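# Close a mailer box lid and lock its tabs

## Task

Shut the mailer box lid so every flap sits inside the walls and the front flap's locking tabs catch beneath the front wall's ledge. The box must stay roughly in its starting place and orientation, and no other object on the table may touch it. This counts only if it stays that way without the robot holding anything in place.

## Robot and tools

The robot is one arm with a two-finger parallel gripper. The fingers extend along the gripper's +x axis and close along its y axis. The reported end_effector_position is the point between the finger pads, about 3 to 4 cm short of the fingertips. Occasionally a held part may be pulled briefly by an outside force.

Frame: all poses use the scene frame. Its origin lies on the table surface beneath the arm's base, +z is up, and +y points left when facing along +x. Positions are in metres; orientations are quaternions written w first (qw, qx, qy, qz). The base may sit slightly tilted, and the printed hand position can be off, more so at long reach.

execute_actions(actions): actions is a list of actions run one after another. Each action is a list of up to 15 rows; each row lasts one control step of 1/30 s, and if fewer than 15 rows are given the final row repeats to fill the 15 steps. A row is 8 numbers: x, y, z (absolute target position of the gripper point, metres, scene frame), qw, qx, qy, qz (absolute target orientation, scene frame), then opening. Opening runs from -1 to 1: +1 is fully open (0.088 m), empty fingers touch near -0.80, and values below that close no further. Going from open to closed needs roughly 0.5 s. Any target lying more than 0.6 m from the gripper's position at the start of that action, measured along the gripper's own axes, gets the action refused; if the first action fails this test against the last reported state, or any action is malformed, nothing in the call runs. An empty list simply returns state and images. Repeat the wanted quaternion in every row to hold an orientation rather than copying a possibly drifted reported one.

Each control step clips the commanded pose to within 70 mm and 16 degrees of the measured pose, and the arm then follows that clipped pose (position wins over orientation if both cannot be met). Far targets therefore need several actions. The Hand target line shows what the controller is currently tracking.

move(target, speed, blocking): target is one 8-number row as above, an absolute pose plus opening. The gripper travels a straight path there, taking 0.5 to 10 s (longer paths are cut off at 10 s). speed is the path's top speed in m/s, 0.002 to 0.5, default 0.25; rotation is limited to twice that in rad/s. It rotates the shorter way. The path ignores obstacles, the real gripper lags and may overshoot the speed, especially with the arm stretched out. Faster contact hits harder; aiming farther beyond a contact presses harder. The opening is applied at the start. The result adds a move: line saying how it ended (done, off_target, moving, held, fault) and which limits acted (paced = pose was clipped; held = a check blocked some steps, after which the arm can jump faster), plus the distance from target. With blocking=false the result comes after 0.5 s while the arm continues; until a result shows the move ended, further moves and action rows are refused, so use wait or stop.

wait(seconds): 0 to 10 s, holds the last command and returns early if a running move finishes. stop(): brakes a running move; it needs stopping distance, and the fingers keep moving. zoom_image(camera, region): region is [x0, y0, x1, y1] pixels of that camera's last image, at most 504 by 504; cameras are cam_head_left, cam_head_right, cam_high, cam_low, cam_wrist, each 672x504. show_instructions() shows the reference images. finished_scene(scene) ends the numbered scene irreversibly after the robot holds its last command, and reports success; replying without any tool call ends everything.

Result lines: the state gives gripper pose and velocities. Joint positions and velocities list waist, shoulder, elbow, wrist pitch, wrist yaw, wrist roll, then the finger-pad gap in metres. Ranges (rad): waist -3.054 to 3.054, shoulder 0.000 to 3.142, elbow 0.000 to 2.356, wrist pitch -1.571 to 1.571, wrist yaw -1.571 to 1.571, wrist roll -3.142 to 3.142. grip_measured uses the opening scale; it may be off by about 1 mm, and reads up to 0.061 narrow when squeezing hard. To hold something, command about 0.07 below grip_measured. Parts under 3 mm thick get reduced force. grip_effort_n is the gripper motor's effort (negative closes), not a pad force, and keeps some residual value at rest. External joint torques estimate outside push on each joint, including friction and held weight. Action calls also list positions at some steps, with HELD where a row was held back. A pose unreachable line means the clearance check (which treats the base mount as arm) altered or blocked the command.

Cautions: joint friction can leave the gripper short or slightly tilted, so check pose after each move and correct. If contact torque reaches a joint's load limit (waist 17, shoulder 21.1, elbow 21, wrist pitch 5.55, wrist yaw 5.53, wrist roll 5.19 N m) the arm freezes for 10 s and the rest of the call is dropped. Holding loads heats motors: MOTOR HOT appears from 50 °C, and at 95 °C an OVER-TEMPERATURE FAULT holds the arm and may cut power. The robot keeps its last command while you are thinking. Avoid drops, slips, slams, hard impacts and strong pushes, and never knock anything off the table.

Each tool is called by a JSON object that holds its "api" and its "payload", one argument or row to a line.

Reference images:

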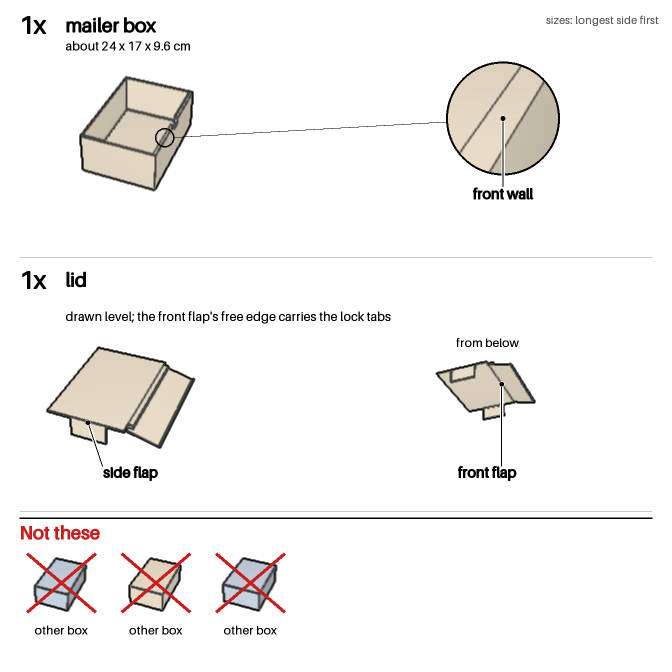

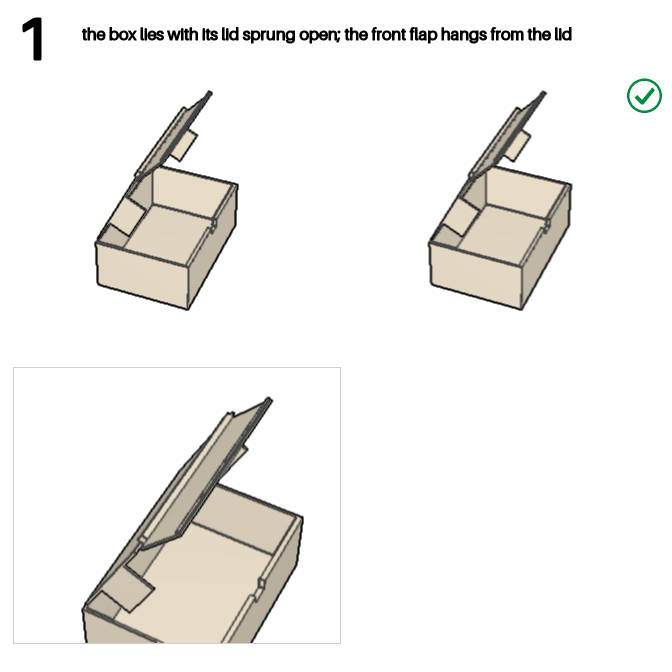

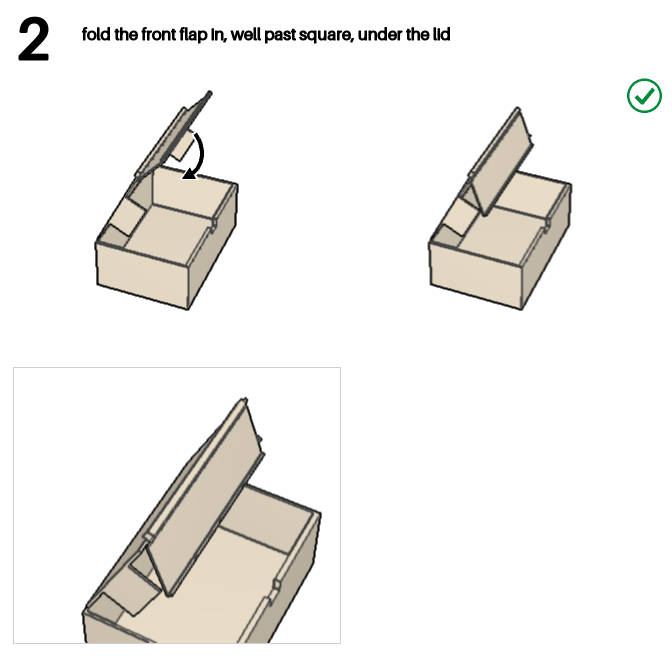

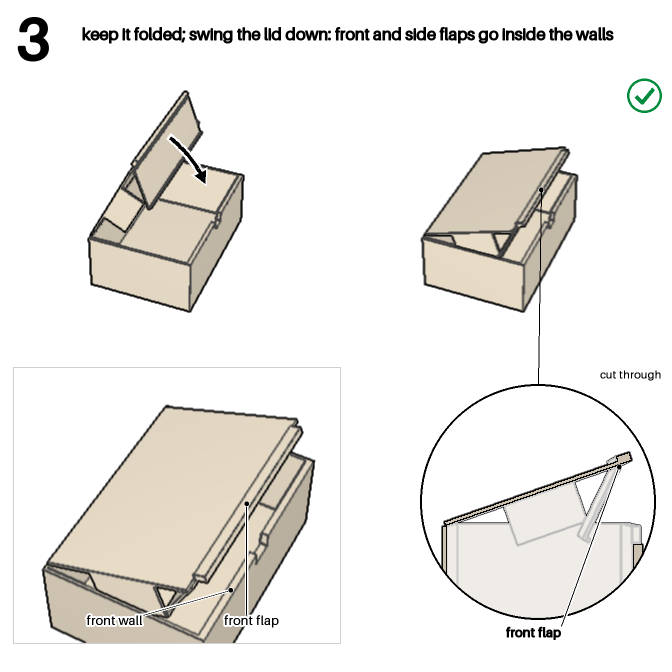

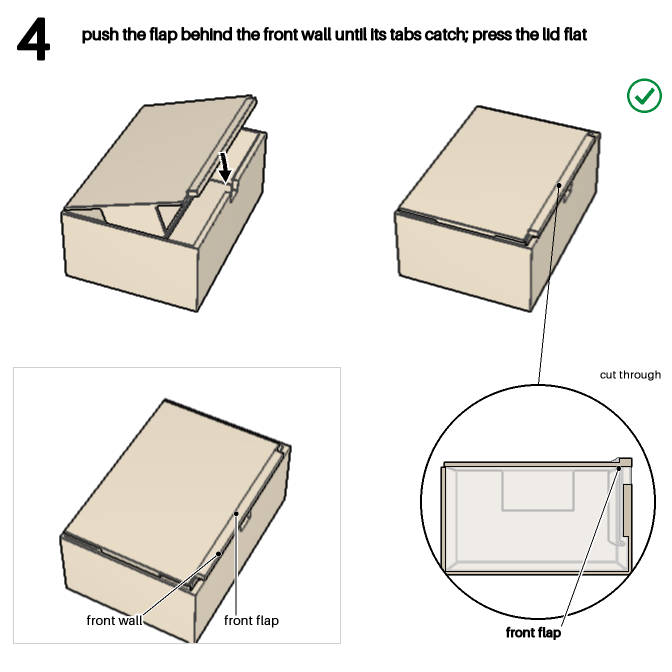

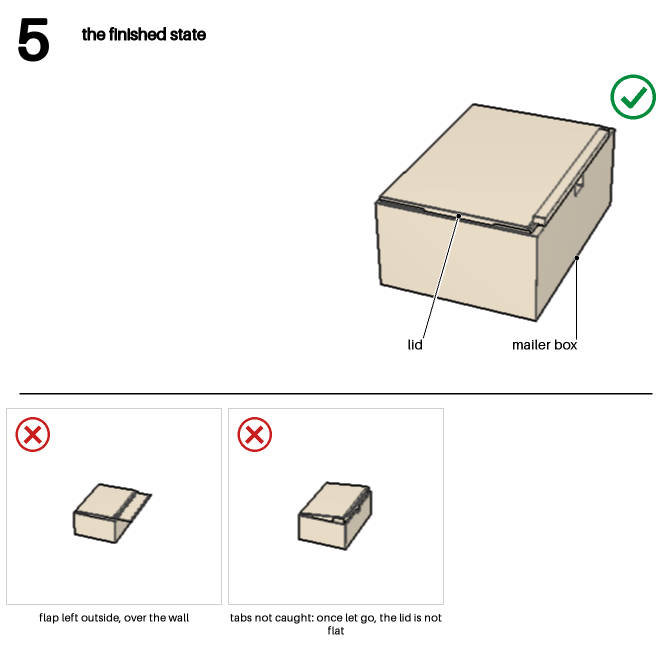

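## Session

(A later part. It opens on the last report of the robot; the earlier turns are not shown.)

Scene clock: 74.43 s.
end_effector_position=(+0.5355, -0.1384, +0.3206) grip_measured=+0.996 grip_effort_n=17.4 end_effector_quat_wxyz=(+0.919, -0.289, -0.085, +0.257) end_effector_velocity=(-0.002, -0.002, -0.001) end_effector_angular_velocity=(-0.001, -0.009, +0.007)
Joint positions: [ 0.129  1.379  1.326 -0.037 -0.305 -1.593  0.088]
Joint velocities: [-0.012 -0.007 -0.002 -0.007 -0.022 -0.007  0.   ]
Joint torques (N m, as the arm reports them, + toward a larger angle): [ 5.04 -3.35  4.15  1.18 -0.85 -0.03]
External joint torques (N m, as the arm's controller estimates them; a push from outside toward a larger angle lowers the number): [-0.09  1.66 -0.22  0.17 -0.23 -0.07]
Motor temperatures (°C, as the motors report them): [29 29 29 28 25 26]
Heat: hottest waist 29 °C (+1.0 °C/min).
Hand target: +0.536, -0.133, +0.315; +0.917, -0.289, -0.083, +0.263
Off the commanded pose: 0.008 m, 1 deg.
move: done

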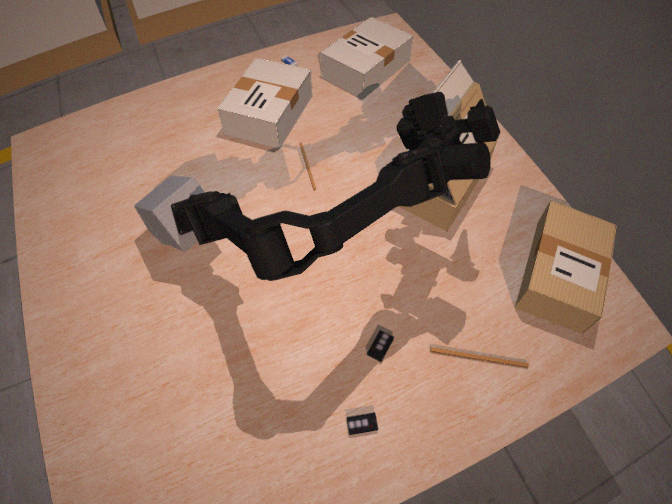

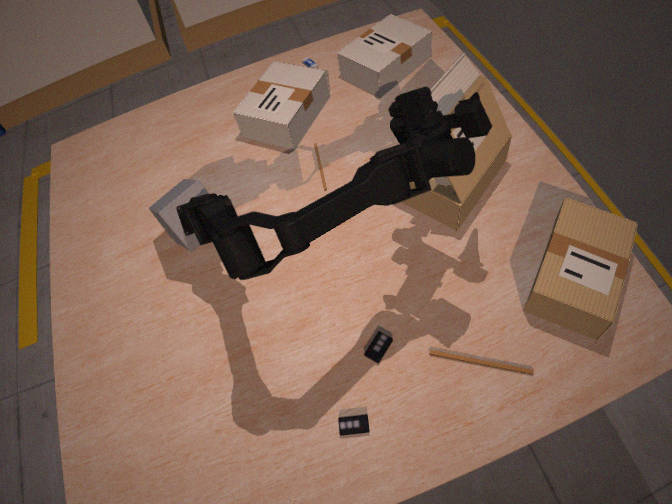

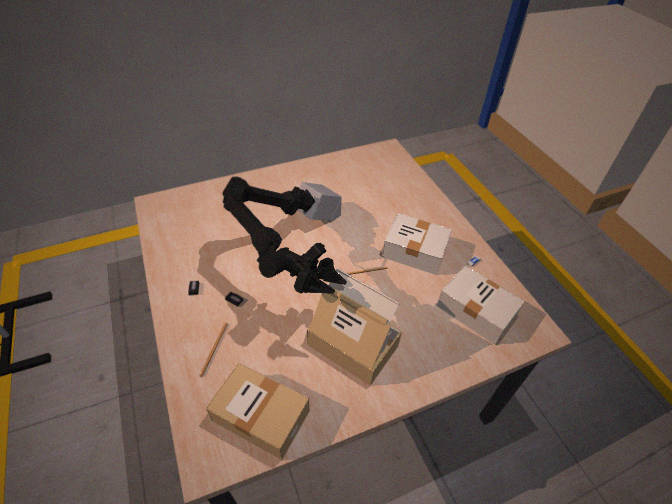

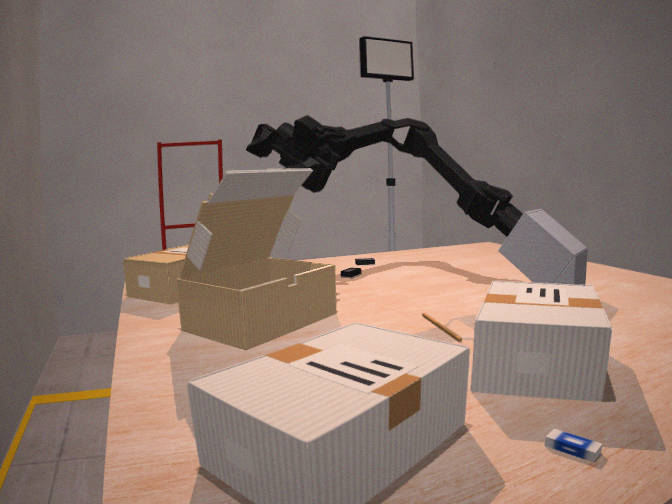

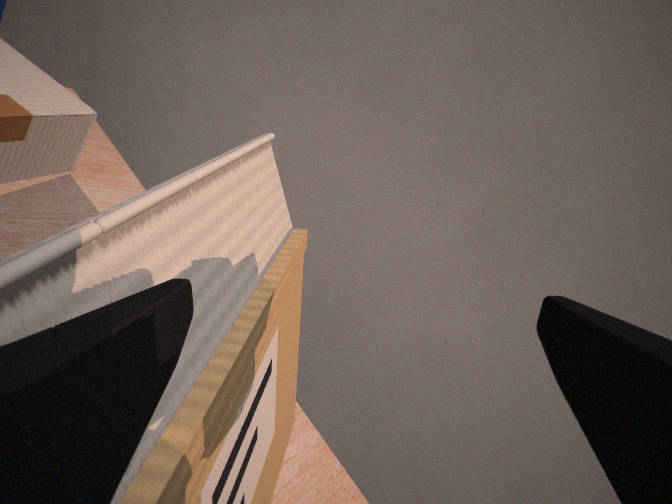

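{"api": "move", "payload": {
  "target": [0.53,-0.124,0.362,0.917,-0.289,-0.083,0.263,1],
  "speed": 0.1
}}

{"api": "move", "payload": {
  "target": [0.522,-0.111,0.349,0.917,-0.289,-0.083,0.263,1],
  "speed": 0.05
}}

{"api": "move", "payload": {
  "target": [0.532,-0.128,0.319,0.917,-0.289,-0.083,0.263,1],
  "speed": 0.03
}}

Scene clock: 84.07 s.
end_effector_position=(+0.5301, -0.1207, +0.3594) grip_measured=+0.996 grip_effort_n=17.4 end_effector_quat_wxyz=(+0.915, -0.290, -0.084, +0.266) end_effector_velocity=(-0.001, +0.004, +0.003) end_effector_angular_velocity=(-0.006, -0.004, +0.009)
Joint positions: [ 0.275  1.374  1.368 -0.101 -0.164 -1.585  0.088]
Joint velocities: [ 0.012  0.002  0.002 -0.007  0.007 -0.007 -0.   ]
Joint torques (N m, as the arm reports them, + toward a larger angle): [ 5.5  -3.82  5.8   0.84 -0.45  0.21]
External joint torques (N m, as the arm's controller estimates them; a push from outside toward a larger angle lowers the number): [ 0.36 -0.01  1.65 -0.17  0.15  0.17]
Motor temperatures (°C, as the motors report them): [30 29 29 28 26 26]
Heat: hottest waist 30 °C (+1.0 °C/min).
Hand target: +0.530, -0.124, +0.362; +0.917, -0.289, -0.083, +0.263
Off the commanded pose: 0.004 m, 0 deg.
move: done

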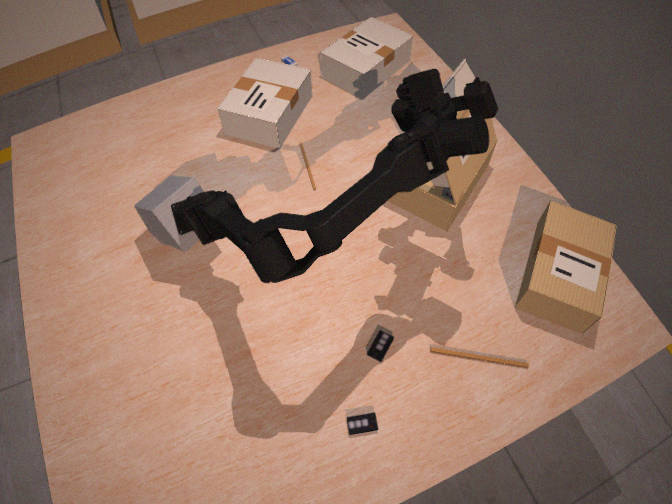

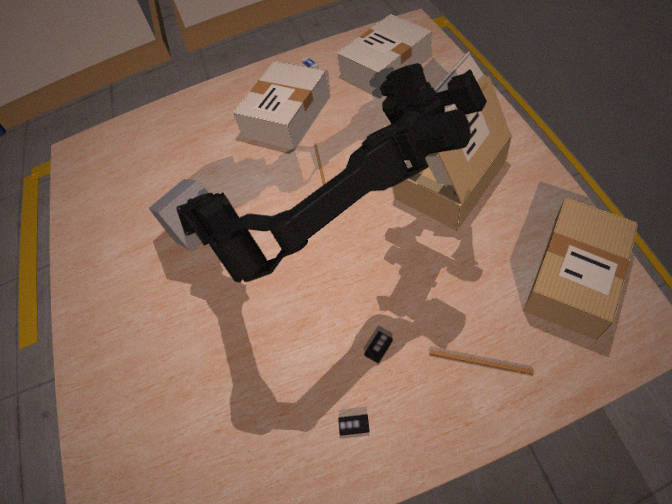

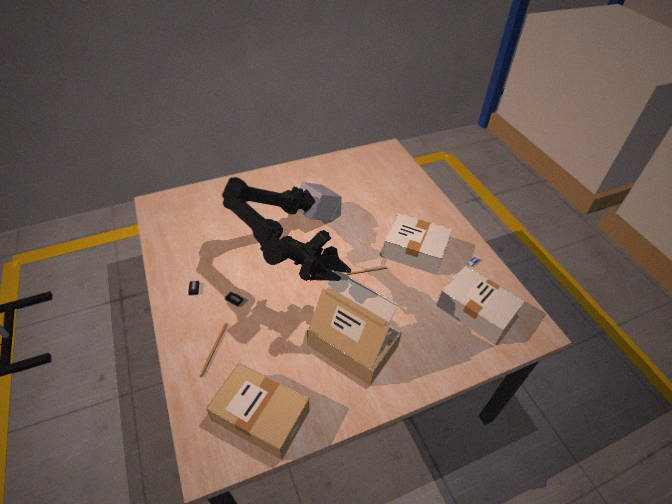

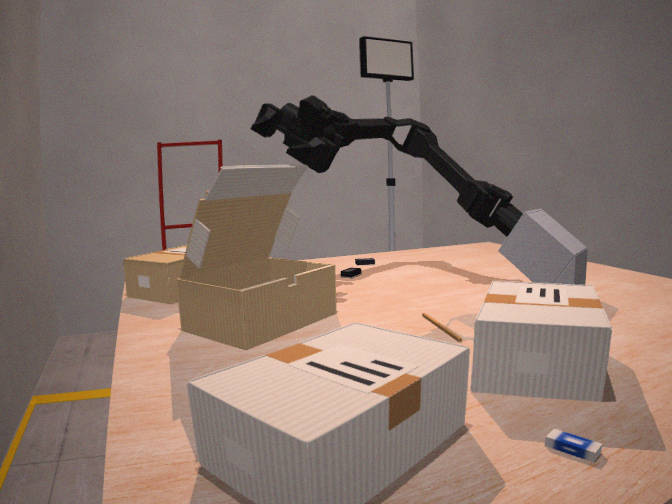

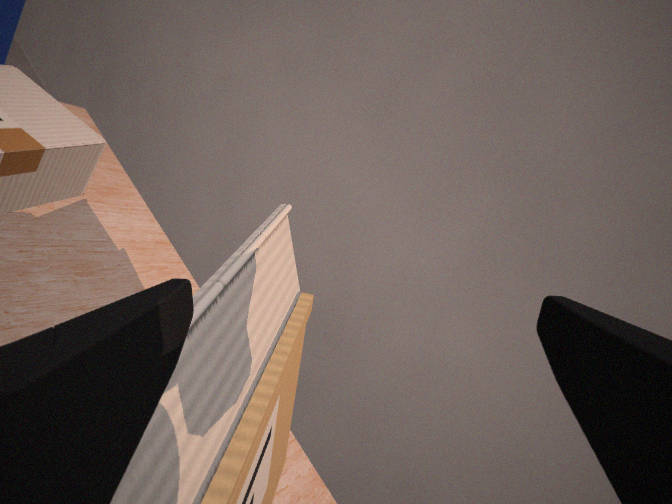

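Scene clock: 84.83 s.
end_effector_position=(+0.5235, -0.1099, +0.3507) grip_measured=+0.996 grip_effort_n=17.0 end_effector_quat_wxyz=(+0.916, -0.290, -0.085, +0.265) end_effector_velocity=(-0.003, -0.003, +0.001) end_effector_angular_velocity=(-0.001, -0.017, -0.011)
Joint positions: [ 0.275  1.356  1.289 -0.036 -0.164 -1.585  0.088]
Joint velocities: [-0.002 -0.017 -0.022  0.022 -0.007 -0.007 -0.   ]
Joint torques (N m, as the arm reports them, + toward a larger angle): [ 5.11 -3.93  4.03  1.2  -0.65  0.21]
External joint torques (N m, as the arm's controller estimates them; a push from outside toward a larger angle lowers the number): [-0.01 -0.02 -0.24  0.16 -0.04  0.16]
Motor temperatures (°C, as the motors report them): [30 29 29 28 26 26]
Heat: hottest waist 30 °C (+1.0 °C/min).
Hand target: +0.522, -0.111, +0.349; +0.917, -0.289, -0.083, +0.263
Off the commanded pose: 0.003 m, 0 deg.
move: done

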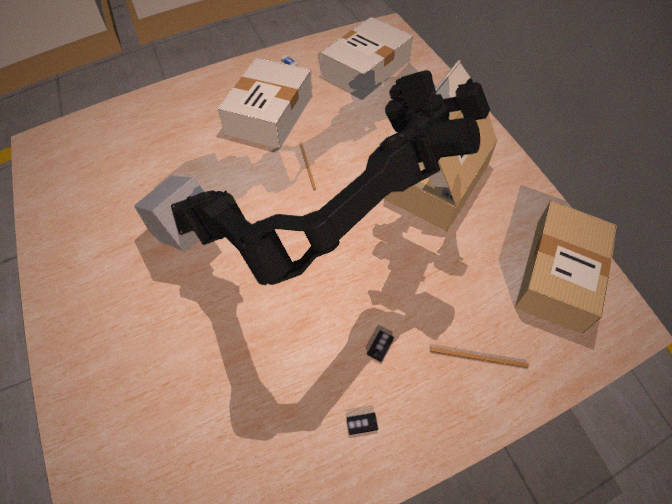

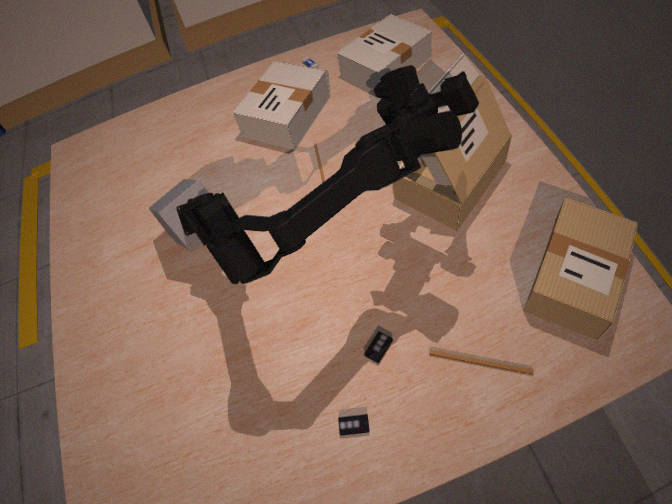

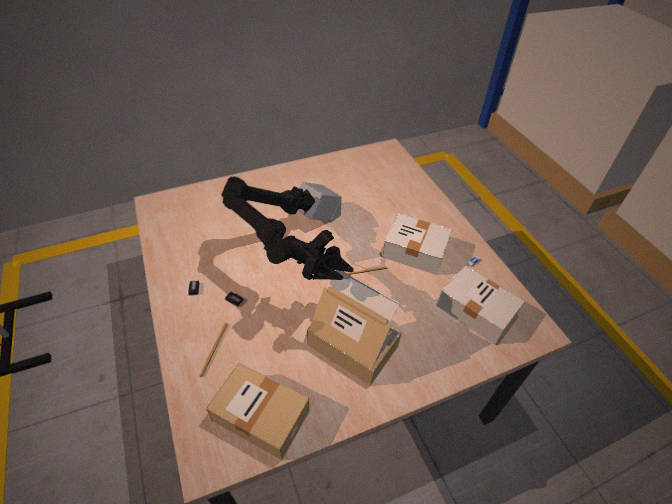

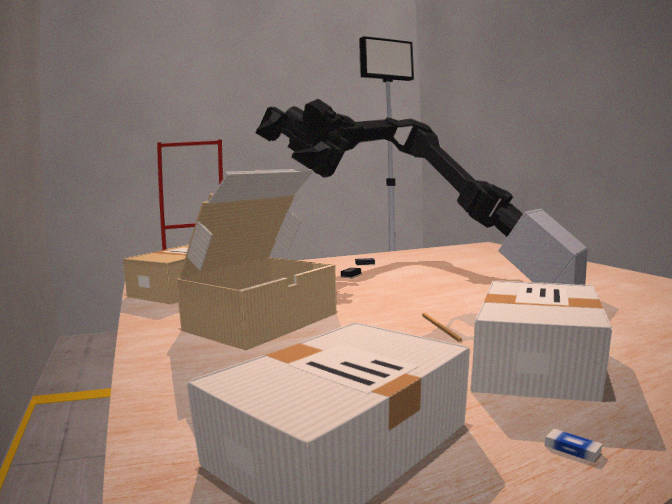

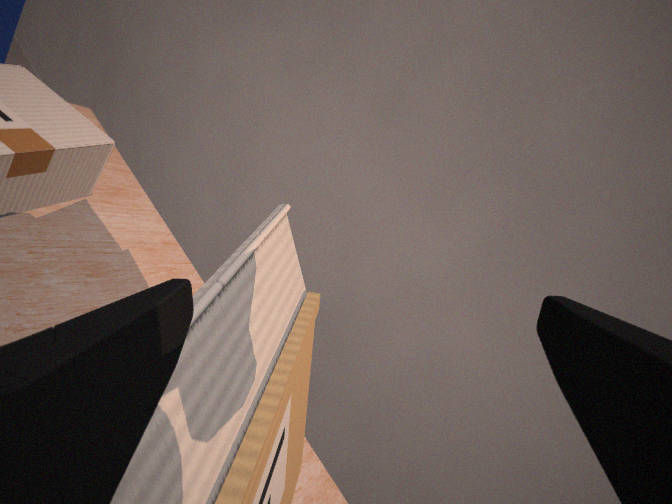

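Scene clock: 86.37 s.
end_effector_position=(+0.5296, -0.1283, +0.3206) grip_measured=+0.996 grip_effort_n=17.0 end_effector_quat_wxyz=(+0.917, -0.287, -0.082, +0.263) end_effector_velocity=(+0.000, -0.004, +0.000) end_effector_angular_velocity=(-0.005, -0.005, -0.002)
Joint positions: [ 0.151  1.366  1.289 -0.026 -0.283 -1.59   0.088]
Joint velocities: [-0.007 -0.002  0.007 -0.007 -0.007 -0.007 -0.   ]
Joint torques (N m, as the arm reports them, + toward a larger angle): [ 5.16 -3.24  5.98  1.14 -0.83 -0.1 ]
External joint torques (N m, as the arm's controller estimates them; a push from outside toward a larger angle lowers the number): [ 0.05  1.5   1.66  0.14 -0.21 -0.14]
Motor temperatures (°C, as the motors report them): [30 29 30 28 26 26]
Heat: hottest waist 30 °C (+1.0 °C/min).
Hand target: +0.532, -0.128, +0.319; +0.917, -0.289, -0.083, +0.263
Off the commanded pose: 0.003 m, 0 deg.
move: done

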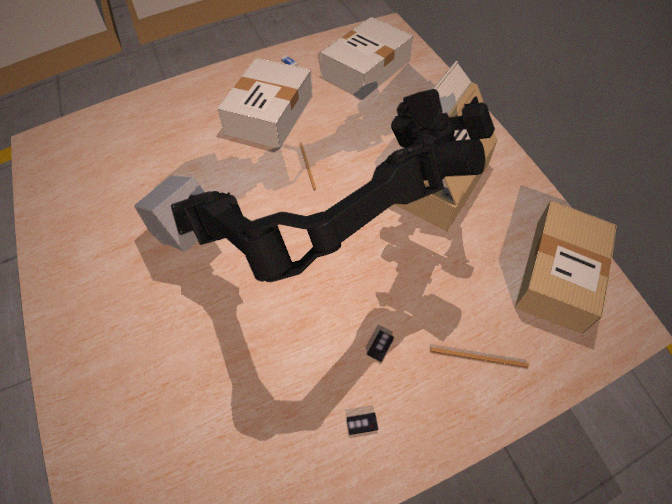

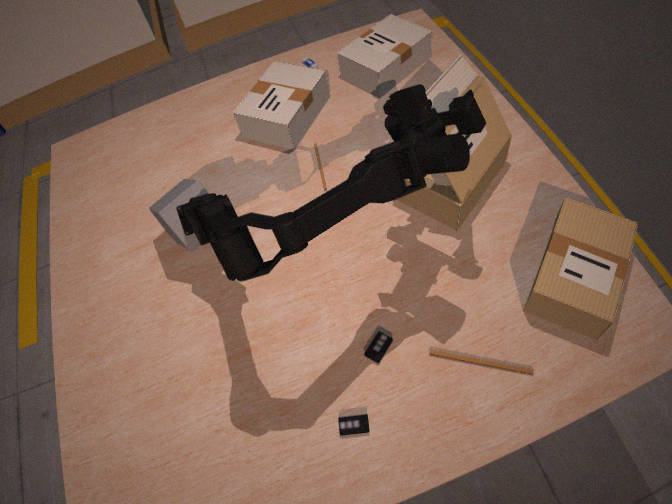

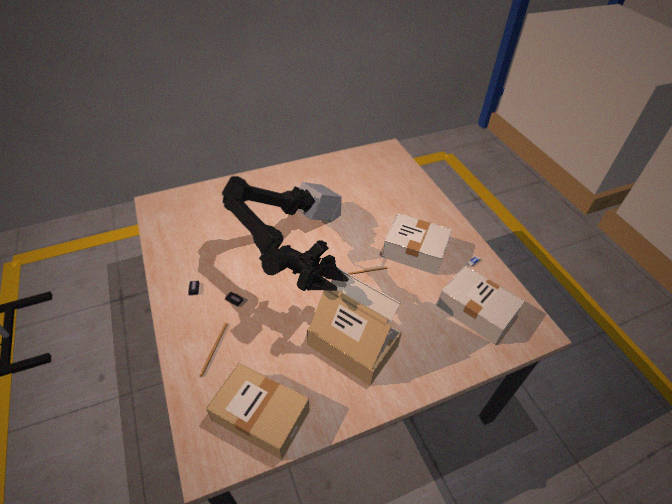

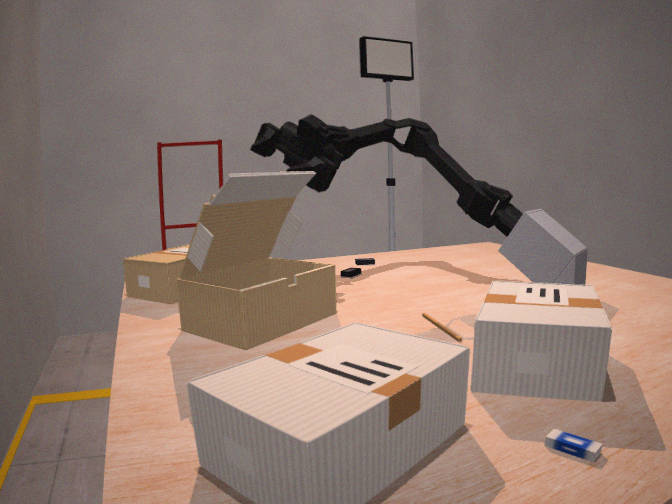

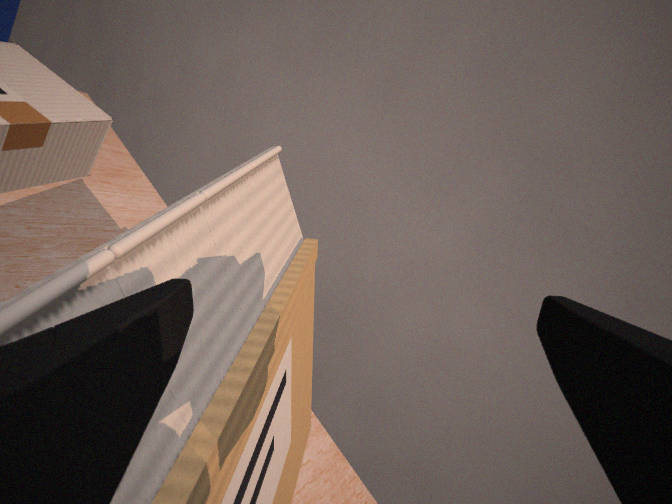

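{"api": "execute_actions", "payload": {
  "actions": [
    [[0.53,-0.125,0.35,0.917,-0.289,-0.083,0.263,1]],
    [[0.52,-0.11,0.378,0.917,-0.289,-0.083,0.263,1]],
    [[0.515,-0.101,0.369,0.917,-0.289,-0.083,0.263,1]],
    [[0.515,-0.101,0.369,0.917,-0.289,-0.083,0.263,1]]
  ]
}}

{"api": "move", "payload": {
  "target": [0.527,-0.121,0.334,0.917,-0.289,-0.083,0.263,1],
  "speed": 0.03
}}

Scene clock: 94.30 s.
end_effector_position=(+0.5162, -0.1006, +0.3705) grip_measured=+0.996 grip_effort_n=17.0 end_effector_quat_wxyz=(+0.916, -0.290, -0.086, +0.264) end_effector_velocity=(-0.003, +0.005, -0.004) end_effector_angular_velocity=(-0.010, +0.007, +0.025)
Joint positions: [ 0.357  1.342  1.284 -0.041 -0.084 -1.577  0.088]
Joint velocities: [-0.002 -0.002 -0.007 -0.022 -0.007 -0.007 -0.   ]
Joint torques (N m, as the arm reports them, + toward a larger angle): [ 5.2  -3.35  4.06  1.24 -0.55  0.19]
External joint torques (N m, as the arm's controller estimates them; a push from outside toward a larger angle lowers the number): [ 0.15 -0.2  -0.04  0.22  0.05  0.15]
External joint torques at the end of the 1st action: [ 0.31  0.73  1.74 -0.23  0.13  0.12]
External joint torques at the end of the 2nd action: [ 0.48 -0.02  0.97 -0.17  0.14  0.13]
External joint torques at the end of the 3rd action: [ 0.26 -0.17  0.04  0.16  0.07  0.14]
Motor temperatures (°C, as the motors report them): [30 28 30 28 26 26]
Heat: hottest waist 30 °C (+1.0 °C/min).
Hand target: +0.515, -0.101, +0.369; +0.917, -0.289, -0.083, +0.263
Off the commanded pose: 0.002 m, 0 deg.
Step readings (end_effector_position; steps 1 to 15: 1st action; 16 to 30: 2nd action; 31 to 45: 3rd action; 46 to 60: 4th action):
0: (+0.5297, -0.1284, +0.3204)
1: (+0.5300, -0.1286, +0.3215)
2: (+0.5299, -0.1273, +0.3253)
4: (+0.5291, -0.1237, +0.3361)
8: (+0.5296, -0.1241, +0.3473)
15: (+0.5293, -0.1234, +0.3486)
16: (+0.5293, -0.1232, +0.3491)
17: (+0.5282, -0.1204, +0.3531)
19: (+0.5247, -0.1132, +0.3652)
23: (+0.5215, -0.1094, +0.3753)
30: (+0.5209, -0.1084, +0.3767)
31: (+0.5205, -0.1080, +0.3765)
32: (+0.5196, -0.1073, +0.3758)
34: (+0.5180, -0.1053, +0.3740)
38: (+0.5167, -0.1009, +0.3708)
45: (+0.5163, -0.1007, +0.3706)
46: (+0.5163, -0.1006, +0.3706)
47: (+0.5163, -0.1009, +0.3707)
49: (+0.5163, -0.1008, +0.3706)
53: (+0.5162, -0.1005, +0.3704)
60: end_effector_position above

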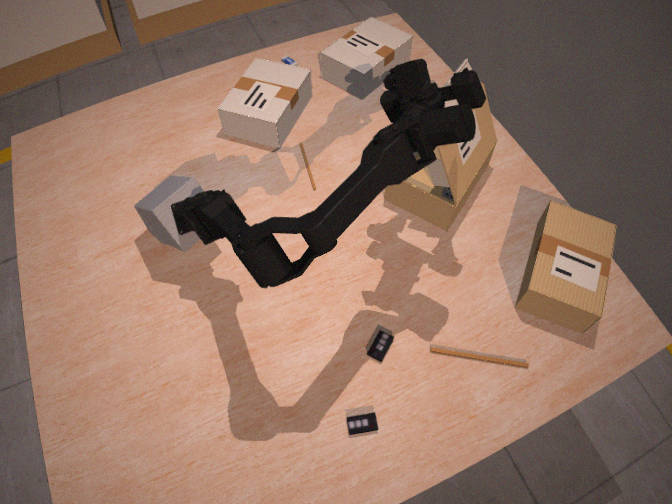

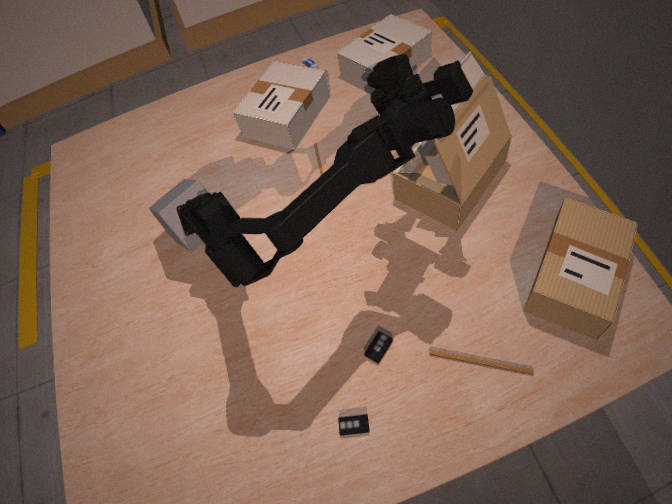

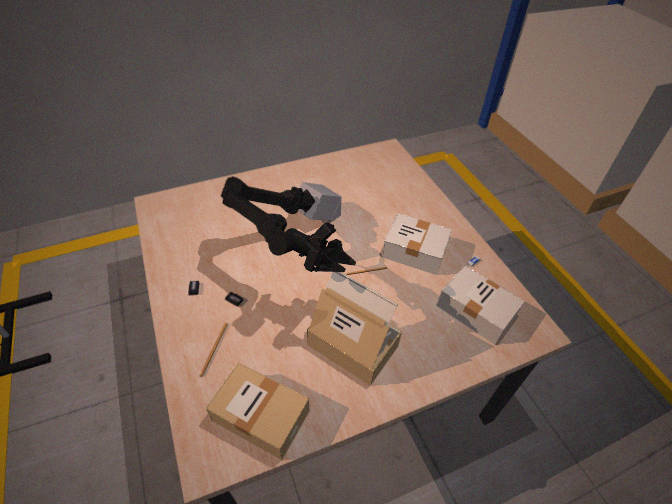

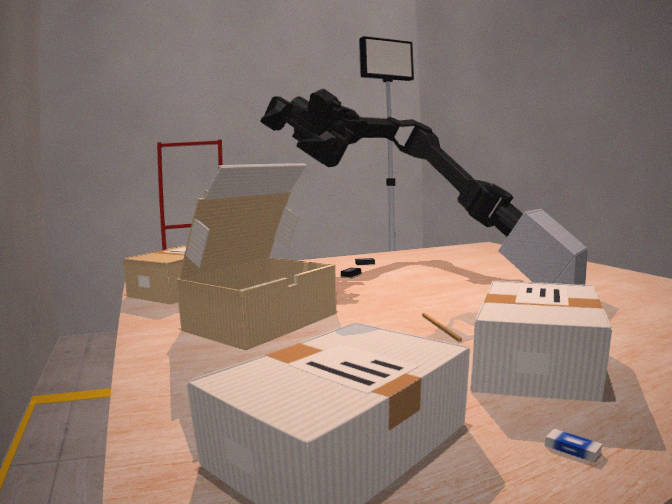

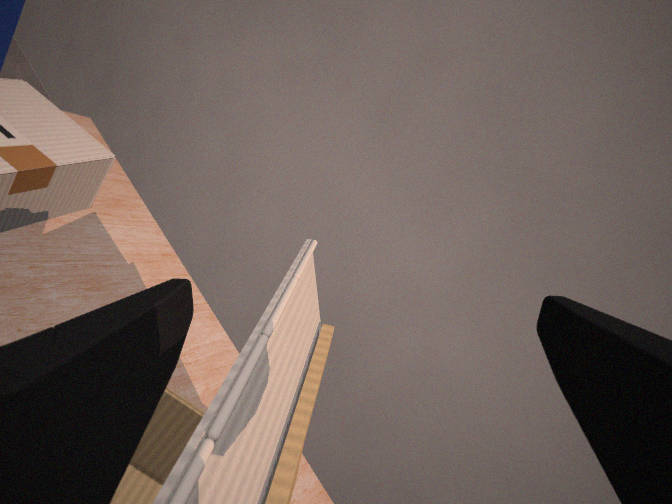

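Scene clock: 96.07 s.
end_effector_position=(+0.5247, -0.1213, +0.3367) grip_measured=+0.996 grip_effort_n=17.4 end_effector_quat_wxyz=(+0.917, -0.287, -0.084, +0.263) end_effector_velocity=(-0.001, +0.002, -0.004) end_effector_angular_velocity=(-0.002, -0.003, +0.015)
Joint positions: [ 0.211  1.35   1.284 -0.035 -0.227 -1.584  0.088]
Joint velocities: [-0.012  0.002 -0.002 -0.007 -0.022 -0.007 -0.   ]
Joint torques (N m, as the arm reports them, + toward a larger angle): [ 4.73 -2.83  5.65  1.22 -0.69 -0.11]
External joint torques (N m, as the arm's controller estimates them; a push from outside toward a larger angle lowers the number): [-0.31  1.34  1.43  0.22 -0.08 -0.15]
Motor temperatures (°C, as the motors report them): [31 28 30 28 26 26]
Heat: hottest waist 31 °C (+2.0 °C/min).
Hand target: +0.527, -0.121, +0.334; +0.917, -0.289, -0.083, +0.263
Off the commanded pose: 0.004 m, 0 deg.
move: done

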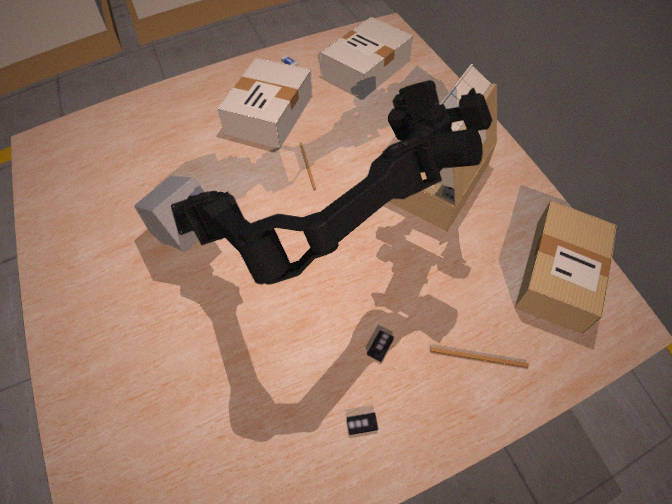

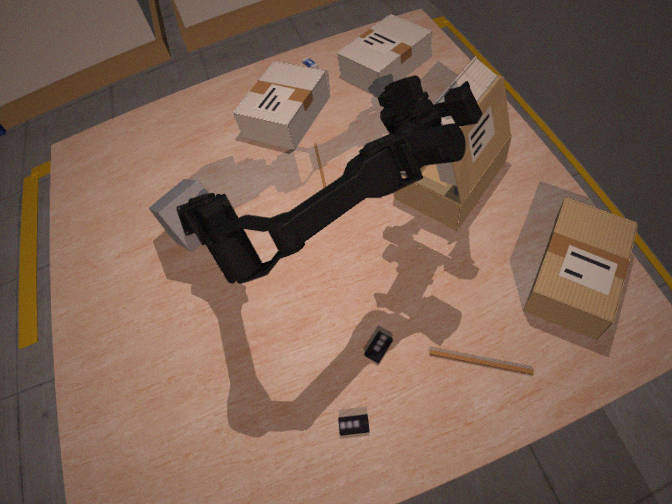

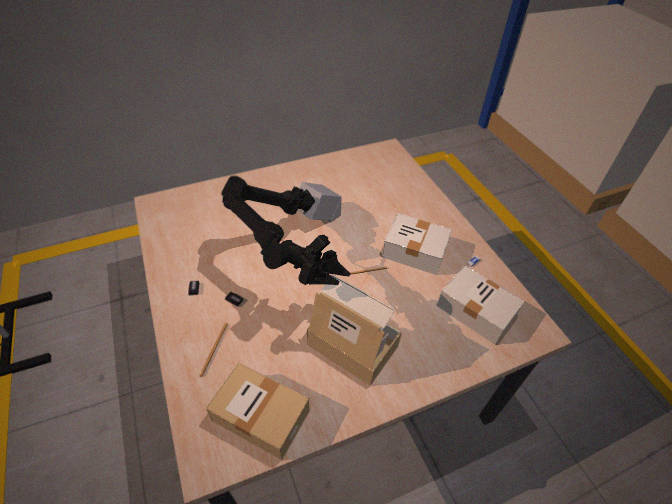

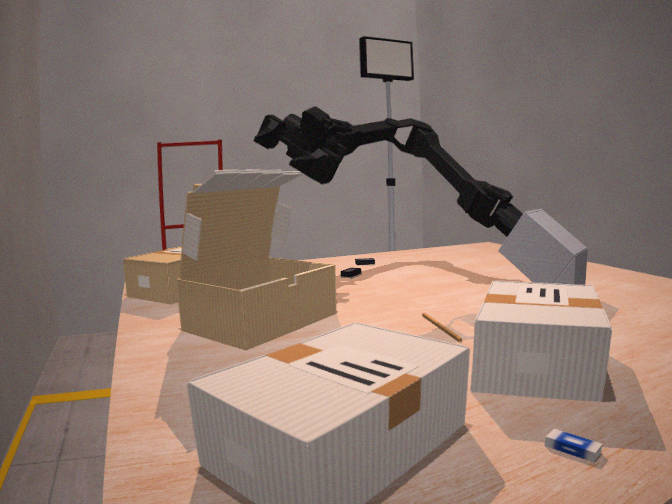

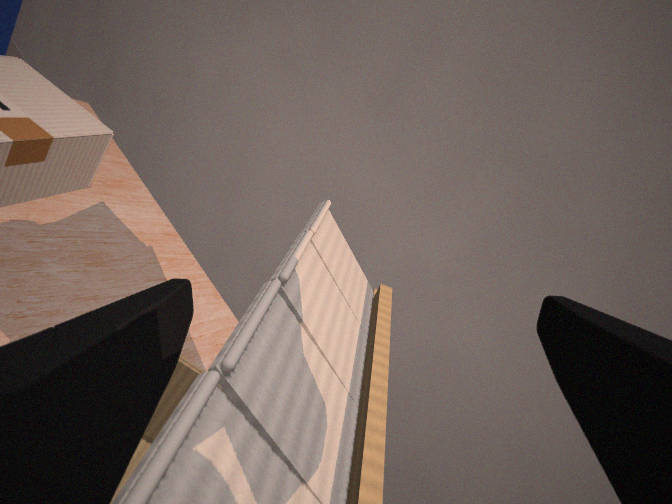

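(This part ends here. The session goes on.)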